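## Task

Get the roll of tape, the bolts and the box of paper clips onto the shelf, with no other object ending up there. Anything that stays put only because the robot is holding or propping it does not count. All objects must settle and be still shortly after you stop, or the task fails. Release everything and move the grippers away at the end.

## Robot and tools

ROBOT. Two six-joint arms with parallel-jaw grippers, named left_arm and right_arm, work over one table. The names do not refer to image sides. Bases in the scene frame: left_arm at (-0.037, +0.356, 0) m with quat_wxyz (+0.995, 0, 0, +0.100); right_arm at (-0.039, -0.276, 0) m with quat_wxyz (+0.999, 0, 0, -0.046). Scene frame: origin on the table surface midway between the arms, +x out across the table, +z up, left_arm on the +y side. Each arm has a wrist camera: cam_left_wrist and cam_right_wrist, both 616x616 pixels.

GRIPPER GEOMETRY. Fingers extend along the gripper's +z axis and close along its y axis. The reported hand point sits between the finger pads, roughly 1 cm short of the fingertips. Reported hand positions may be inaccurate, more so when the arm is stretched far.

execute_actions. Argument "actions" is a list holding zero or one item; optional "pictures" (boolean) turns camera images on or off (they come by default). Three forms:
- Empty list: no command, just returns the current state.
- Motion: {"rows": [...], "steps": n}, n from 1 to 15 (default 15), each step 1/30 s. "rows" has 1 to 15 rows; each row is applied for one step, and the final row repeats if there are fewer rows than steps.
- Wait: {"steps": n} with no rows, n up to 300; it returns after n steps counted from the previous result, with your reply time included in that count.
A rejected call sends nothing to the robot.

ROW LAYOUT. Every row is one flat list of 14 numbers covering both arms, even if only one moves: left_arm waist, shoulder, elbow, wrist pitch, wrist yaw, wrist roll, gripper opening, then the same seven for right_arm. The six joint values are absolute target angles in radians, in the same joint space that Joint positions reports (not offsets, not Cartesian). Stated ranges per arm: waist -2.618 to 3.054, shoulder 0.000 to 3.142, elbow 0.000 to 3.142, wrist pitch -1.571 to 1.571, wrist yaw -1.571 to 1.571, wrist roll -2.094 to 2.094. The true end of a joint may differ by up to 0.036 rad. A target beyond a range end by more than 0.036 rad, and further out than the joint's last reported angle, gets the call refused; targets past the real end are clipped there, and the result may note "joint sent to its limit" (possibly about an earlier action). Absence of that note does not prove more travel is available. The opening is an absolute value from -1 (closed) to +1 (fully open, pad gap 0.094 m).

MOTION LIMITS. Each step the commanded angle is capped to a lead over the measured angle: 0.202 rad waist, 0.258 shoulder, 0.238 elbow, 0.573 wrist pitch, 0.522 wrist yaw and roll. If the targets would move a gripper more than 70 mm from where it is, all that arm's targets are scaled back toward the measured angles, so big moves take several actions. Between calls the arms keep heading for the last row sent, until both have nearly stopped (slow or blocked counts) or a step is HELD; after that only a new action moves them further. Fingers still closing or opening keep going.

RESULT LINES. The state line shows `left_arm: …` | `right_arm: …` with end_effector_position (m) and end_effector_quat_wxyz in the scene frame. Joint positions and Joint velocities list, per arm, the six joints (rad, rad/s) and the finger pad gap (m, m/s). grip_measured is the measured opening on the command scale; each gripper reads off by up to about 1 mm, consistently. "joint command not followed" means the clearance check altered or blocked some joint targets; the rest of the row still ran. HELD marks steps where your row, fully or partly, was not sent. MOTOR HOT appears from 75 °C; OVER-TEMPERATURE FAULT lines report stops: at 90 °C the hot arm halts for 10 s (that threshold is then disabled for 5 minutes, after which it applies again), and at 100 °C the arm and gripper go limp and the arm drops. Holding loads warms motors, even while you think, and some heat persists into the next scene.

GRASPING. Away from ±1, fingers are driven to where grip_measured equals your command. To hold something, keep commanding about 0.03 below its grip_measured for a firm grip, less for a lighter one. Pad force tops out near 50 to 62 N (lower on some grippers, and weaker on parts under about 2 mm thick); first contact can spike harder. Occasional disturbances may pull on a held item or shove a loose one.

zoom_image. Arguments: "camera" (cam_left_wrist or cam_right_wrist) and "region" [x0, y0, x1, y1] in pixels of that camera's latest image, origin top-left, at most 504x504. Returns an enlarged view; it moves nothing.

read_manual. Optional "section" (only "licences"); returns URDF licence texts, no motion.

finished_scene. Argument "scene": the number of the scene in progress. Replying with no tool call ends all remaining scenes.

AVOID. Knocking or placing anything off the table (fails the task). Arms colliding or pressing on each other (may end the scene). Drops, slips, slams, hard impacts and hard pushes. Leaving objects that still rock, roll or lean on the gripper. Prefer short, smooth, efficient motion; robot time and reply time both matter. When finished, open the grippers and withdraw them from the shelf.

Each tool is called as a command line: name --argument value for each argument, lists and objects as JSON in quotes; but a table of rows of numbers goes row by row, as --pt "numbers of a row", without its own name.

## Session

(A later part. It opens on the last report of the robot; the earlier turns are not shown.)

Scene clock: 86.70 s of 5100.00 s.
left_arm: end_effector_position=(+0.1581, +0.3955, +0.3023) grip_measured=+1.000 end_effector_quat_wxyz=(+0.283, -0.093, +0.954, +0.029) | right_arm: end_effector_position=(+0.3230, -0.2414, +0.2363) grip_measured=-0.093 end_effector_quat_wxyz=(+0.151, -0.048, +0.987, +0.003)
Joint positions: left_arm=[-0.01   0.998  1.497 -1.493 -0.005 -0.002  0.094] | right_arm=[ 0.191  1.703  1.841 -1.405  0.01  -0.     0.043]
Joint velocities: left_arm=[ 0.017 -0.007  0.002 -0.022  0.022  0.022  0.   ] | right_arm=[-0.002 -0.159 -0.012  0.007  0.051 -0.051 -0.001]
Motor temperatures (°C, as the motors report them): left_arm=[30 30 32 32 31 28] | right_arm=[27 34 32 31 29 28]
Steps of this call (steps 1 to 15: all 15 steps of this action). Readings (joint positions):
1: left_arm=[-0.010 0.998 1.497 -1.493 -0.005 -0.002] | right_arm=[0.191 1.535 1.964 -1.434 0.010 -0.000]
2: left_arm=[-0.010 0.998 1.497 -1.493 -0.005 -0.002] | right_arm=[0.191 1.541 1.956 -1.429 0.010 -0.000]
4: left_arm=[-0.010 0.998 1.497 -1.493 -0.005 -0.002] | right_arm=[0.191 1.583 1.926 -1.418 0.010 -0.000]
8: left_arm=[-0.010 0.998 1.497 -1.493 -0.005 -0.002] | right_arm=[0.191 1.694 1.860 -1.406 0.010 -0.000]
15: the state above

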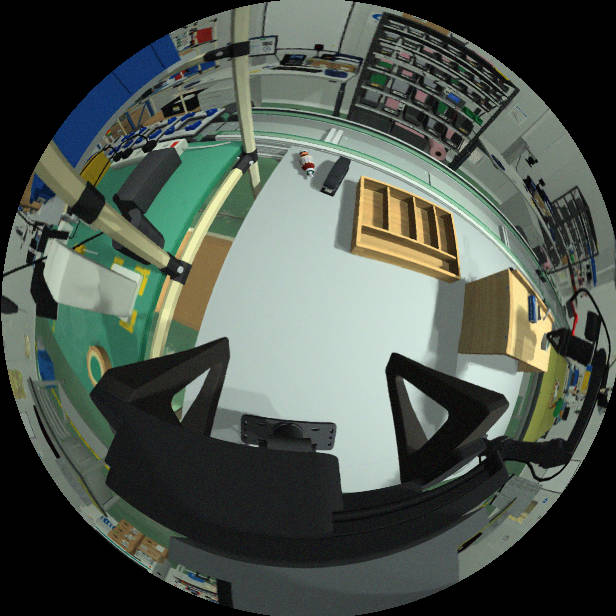

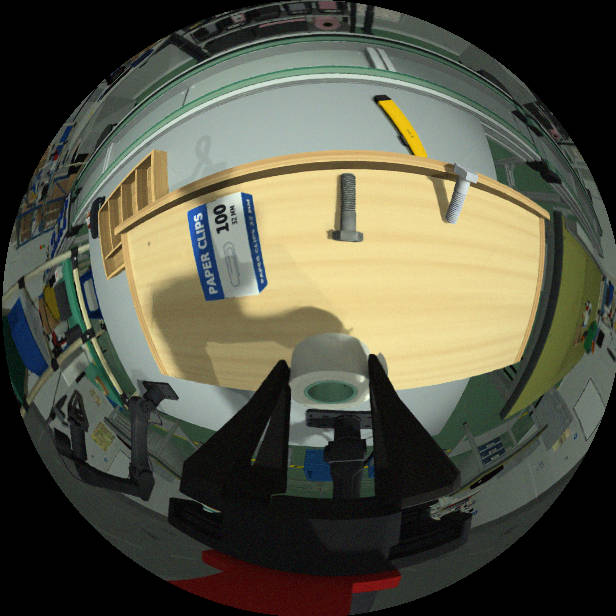

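execute_actions --actions '[{"rows":[[0,1.0,1.5,-1.5,0,0,1,0.2,1.79,1.90,-1.33,0,0,-0.11]],"steps":12}]'

execute_actions --actions '[{"rows":[[0,1.0,1.5,-1.5,0,0,1,0.2,1.80,1.82,-1.26,0,0,-0.11]],"steps":15}]'

Scene clock: 87.67 s of 5100.00 s.
left_arm: end_effector_position=(+0.1581, +0.3955, +0.3023) grip_measured=+1.000 end_effector_quat_wxyz=(+0.283, -0.093, +0.954, +0.029) | right_arm: end_effector_position=(+0.3537, -0.2384, +0.2168) grip_measured=-0.093 end_effector_quat_wxyz=(+0.151, -0.048, +0.987, +0.003)
Joint positions: left_arm=[-0.01   0.998  1.497 -1.493 -0.005 -0.002  0.094] | right_arm=[ 0.191  1.802  1.877 -1.344  0.01  -0.     0.043]
Joint velocities: left_arm=[ 0.002 -0.007 -0.017  0.007 -0.007  0.007  0.   ] | right_arm=[-0.002 -0.002  0.002  0.037 -0.022 -0.051 -0.001]
Motor temperatures (°C, as the motors report them): left_arm=[30 30 32 32 31 28] | right_arm=[27 34 32 31 29 28]
Steps of this call (steps 1 to 17: the robot went on to your last target; steps 18 to 29: all 12 steps of this action). Readings (joint positions):
18: left_arm=[-0.010 0.998 1.497 -1.493 -0.005 -0.002] | right_arm=[0.191 1.703 1.850 -1.407 0.010 -0.000]
19: left_arm=[-0.010 0.998 1.497 -1.493 -0.005 -0.002] | right_arm=[0.191 1.720 1.865 -1.399 0.010 -0.000]
21: left_arm=[-0.010 0.998 1.497 -1.493 -0.005 -0.002] | right_arm=[0.191 1.755 1.877 -1.368 0.010 -0.000]
25: left_arm=[-0.010 0.998 1.497 -1.493 -0.005 -0.002] | right_arm=[0.191 1.800 1.877 -1.348 0.010 -0.000]
29: the state above

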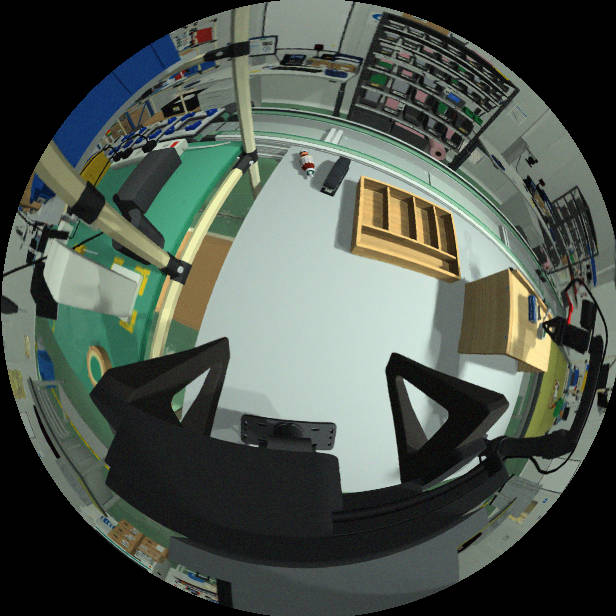

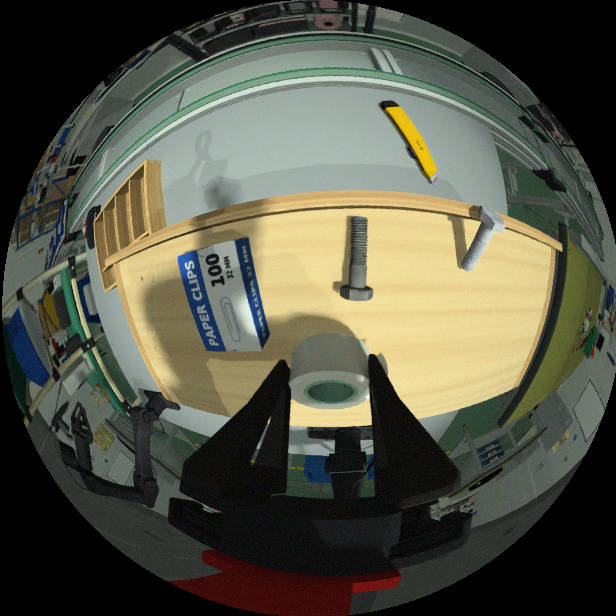

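Scene clock: 88.17 s of 5100.00 s.
left_arm: end_effector_position=(+0.1581, +0.3955, +0.3023) grip_measured=+1.000 end_effector_quat_wxyz=(+0.283, -0.093, +0.954, +0.029) | right_arm: end_effector_position=(+0.3630, -0.2375, +0.2097) grip_measured=-0.093 end_effector_quat_wxyz=(+0.165, -0.048, +0.985, +0.003)
Joint positions: left_arm=[-0.01   0.998  1.497 -1.493 -0.005 -0.002  0.094] | right_arm=[ 0.191  1.8    1.837 -1.276  0.01  -0.     0.043]
Joint velocities: left_arm=[-0.002 -0.002 -0.017  0.037 -0.022  0.037  0.   ] | right_arm=[ 0.002 -0.002  0.007  0.066 -0.037  0.037 -0.001]
Motor temperatures (°C, as the motors report them): left_arm=[30 30 32 32 31 28] | right_arm=[27 34 32 31 29 28]
Steps of this call (steps 1 to 15: all 15 steps of this action). Readings (joint positions):
1: left_arm=[-0.010 0.998 1.497 -1.493 -0.005 -0.002] | right_arm=[0.191 1.801 1.870 -1.333 0.010 -0.000]
2: left_arm=[-0.010 0.998 1.497 -1.493 -0.005 -0.002] | right_arm=[0.191 1.800 1.861 -1.319 0.010 -0.000]
4: left_arm=[-0.010 0.998 1.497 -1.493 -0.005 -0.002] | right_arm=[0.191 1.800 1.843 -1.300 0.010 -0.000]
8: left_arm=[-0.010 0.998 1.497 -1.493 -0.005 -0.002] | right_arm=[0.191 1.800 1.837 -1.285 0.010 -0.000]
15: the state above

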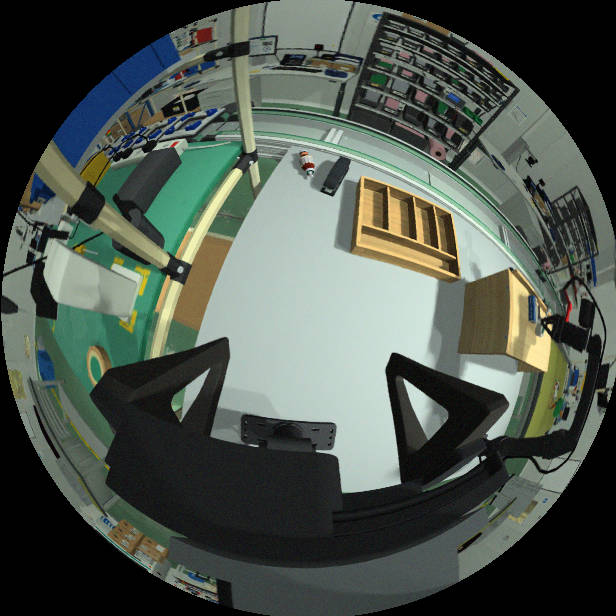

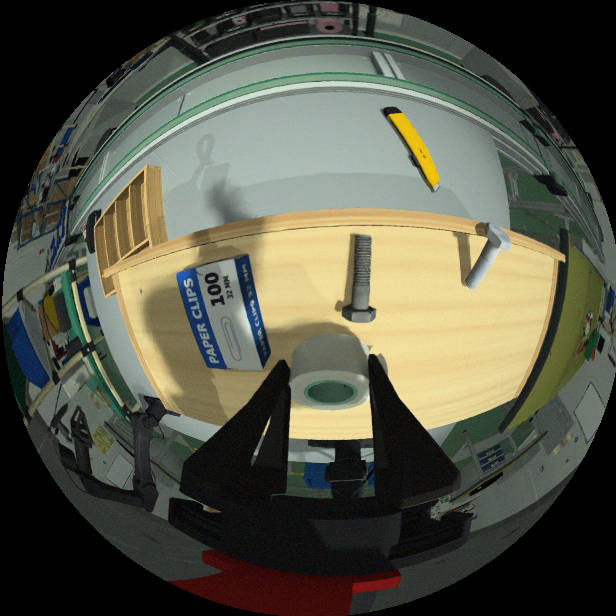

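execute_actions --actions '[{"rows":[[0,1.0,1.5,-1.5,0,0,1,0.2,1.80,1.84,-1.28,0,0,0.2],[0,1.0,1.5,-1.5,0,0,1,0.2,1.80,1.84,-1.28,0,0,0.2],[0,1.0,1.5,-1.5,0,0,1,0.2,1.80,1.84,-1.28,0,0,0.2],[0,1.0,1.5,-1.5,0,0,1,0.2,1.80,1.84,-1.28,0,0,0.2],[0,1.0,1.5,-1.5,0,0,1,0.2,1.80,1.84,-1.28,0,0,0.2],[0,1.0,1.5,-1.5,0,0,1,0.2,1.80,1.84,-1.28,0,0,0.2],[0,1.0,1.5,-1.5,0,0,1,0.2,1.70,1.98,-1.42,0,0,0.2]],"steps":15}]'

execute_actions --actions '[{"rows":[[0,1.0,1.5,-1.5,0,0,1,0.2,1.3,1.9,-1.5,0,0,0.5]],"steps":15}]'

Scene clock: 90.40 s of 5100.00 s.
left_arm: end_effector_position=(+0.1581, +0.3955, +0.3023) grip_measured=+1.000 end_effector_quat_wxyz=(+0.283, -0.093, +0.954, +0.029) | right_arm: end_effector_position=(+0.3408, -0.2397, +0.2864) grip_measured=+0.198 end_effector_quat_wxyz=(+0.234, -0.047, +0.971, +0.007)
Joint positions: left_arm=[-0.01   0.998  1.497 -1.493 -0.005 -0.002  0.094] | right_arm=[ 0.191  1.684  1.97  -1.384  0.01  -0.     0.056]
Joint velocities: left_arm=[ 0.002  0.002 -0.012  0.007 -0.081  0.007  0.   ] | right_arm=[ 0.012 -0.159  0.071 -0.081  0.037 -0.007 -0.001]
Motor temperatures (°C, as the motors report them): left_arm=[30 30 32 32 31 28] | right_arm=[27 34 32 31 29 28]
Steps of this call (steps 1 to 15: the robot went on to your last target; steps 16 to 52: nothing new was sent; steps 53 to 67: all 15 steps of this action). Readings (joint positions):
53: left_arm=[-0.010 0.998 1.497 -1.493 -0.005 -0.002] | right_arm=[0.191 1.800 1.837 -1.273 0.010 -0.000]
54: left_arm=[-0.010 0.998 1.497 -1.493 -0.005 -0.002] | right_arm=[0.191 1.800 1.837 -1.273 0.010 -0.000]
56: left_arm=[-0.010 0.998 1.497 -1.493 -0.005 -0.002] | right_arm=[0.191 1.800 1.837 -1.273 0.010 -0.000]
60: left_arm=[-0.010 0.998 1.497 -1.493 -0.005 -0.002] | right_arm=[0.191 1.793 1.875 -1.322 0.010 -0.000]
67: the state above

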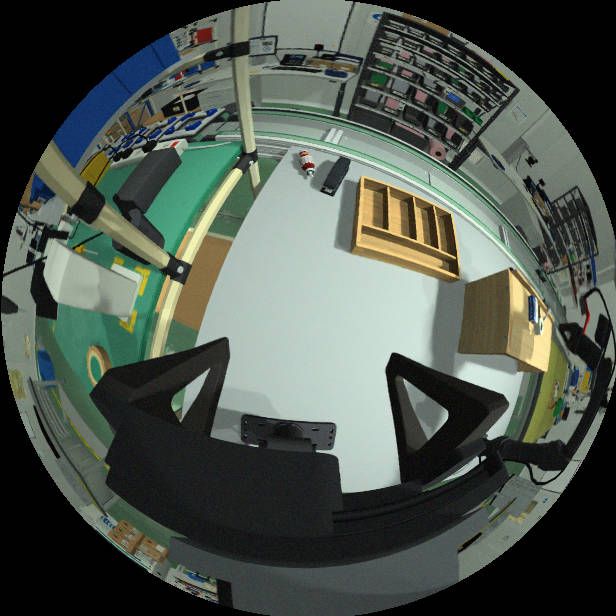

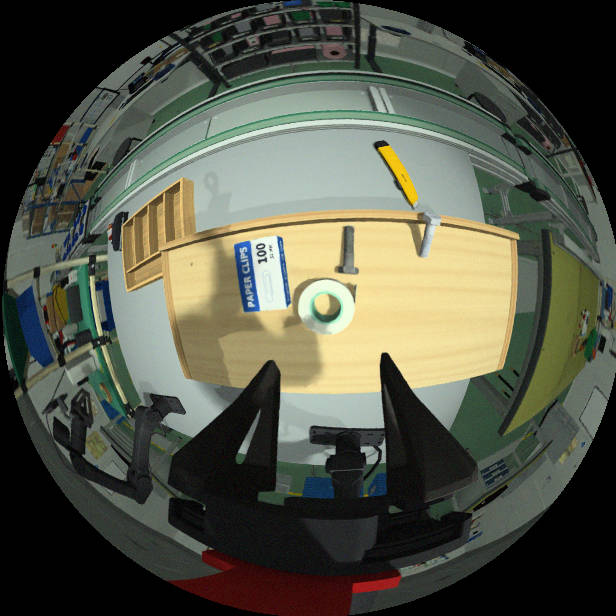

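Scene clock: 90.90 s of 5100.00 s.
left_arm: end_effector_position=(+0.1581, +0.3955, +0.3023) grip_measured=+1.000 end_effector_quat_wxyz=(+0.283, -0.093, +0.954, +0.029) | right_arm: end_effector_position=(+0.2283, -0.2507, +0.3774) grip_measured=+0.498 end_effector_quat_wxyz=(+0.352, -0.044, +0.935, +0.013)
Joint positions: left_arm=[-0.01   0.998  1.497 -1.493 -0.005 -0.002  0.094] | right_arm=[ 0.191  1.273  1.906 -1.485  0.01  -0.     0.07 ]
Joint velocities: left_arm=[ 0.007 -0.002 -0.002  0.022  0.051  0.022  0.   ] | right_arm=[-0.002  0.31   0.002 -0.066  0.022  0.007 -0.   ]
Motor temperatures (°C, as the motors report them): left_arm=[30 30 32 32 31 28] | right_arm=[27 34 32 31 29 28]
Steps of this call (steps 1 to 15: all 15 steps of this action). Readings (joint positions):
1: left_arm=[-0.010 0.998 1.497 -1.493 -0.005 -0.002] | right_arm=[0.191 1.658 1.957 -1.381 0.010 -0.000]
2: left_arm=[-0.010 0.998 1.497 -1.493 -0.005 -0.002] | right_arm=[0.191 1.625 1.933 -1.389 0.010 -0.000]
4: left_arm=[-0.010 0.998 1.497 -1.493 -0.005 -0.002] | right_arm=[0.191 1.537 1.908 -1.421 0.010 -0.000]
8: left_arm=[-0.010 0.998 1.497 -1.493 -0.005 -0.002] | right_arm=[0.191 1.332 1.906 -1.449 0.010 -0.000]
15: the state above

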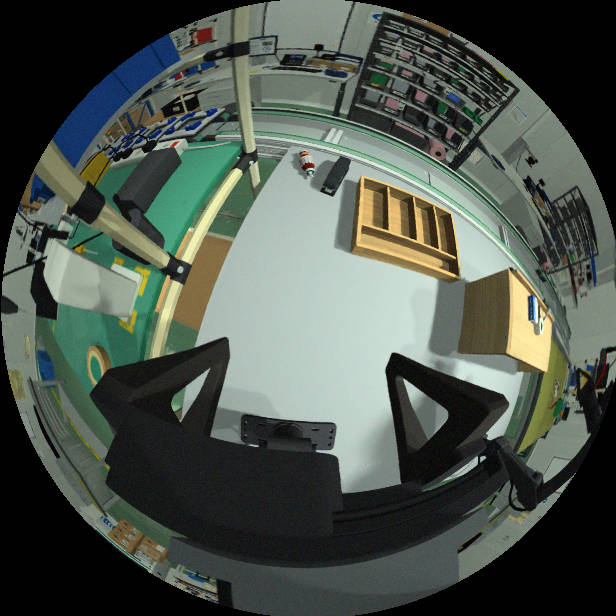

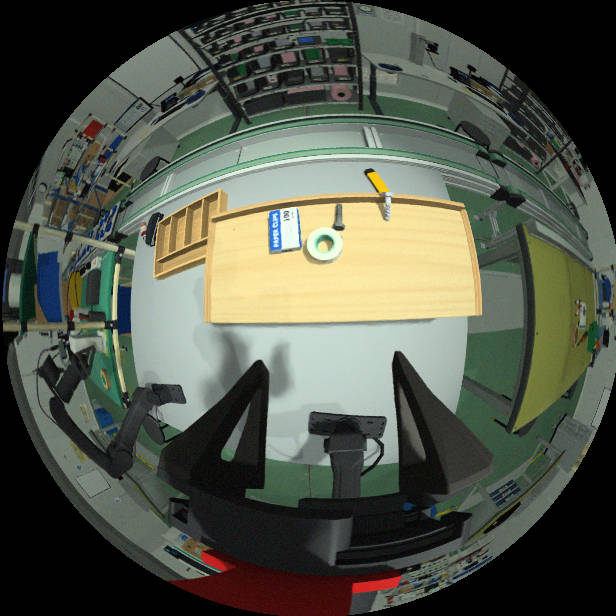

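finished_scene --scene 2

The scene is finished: the task was done.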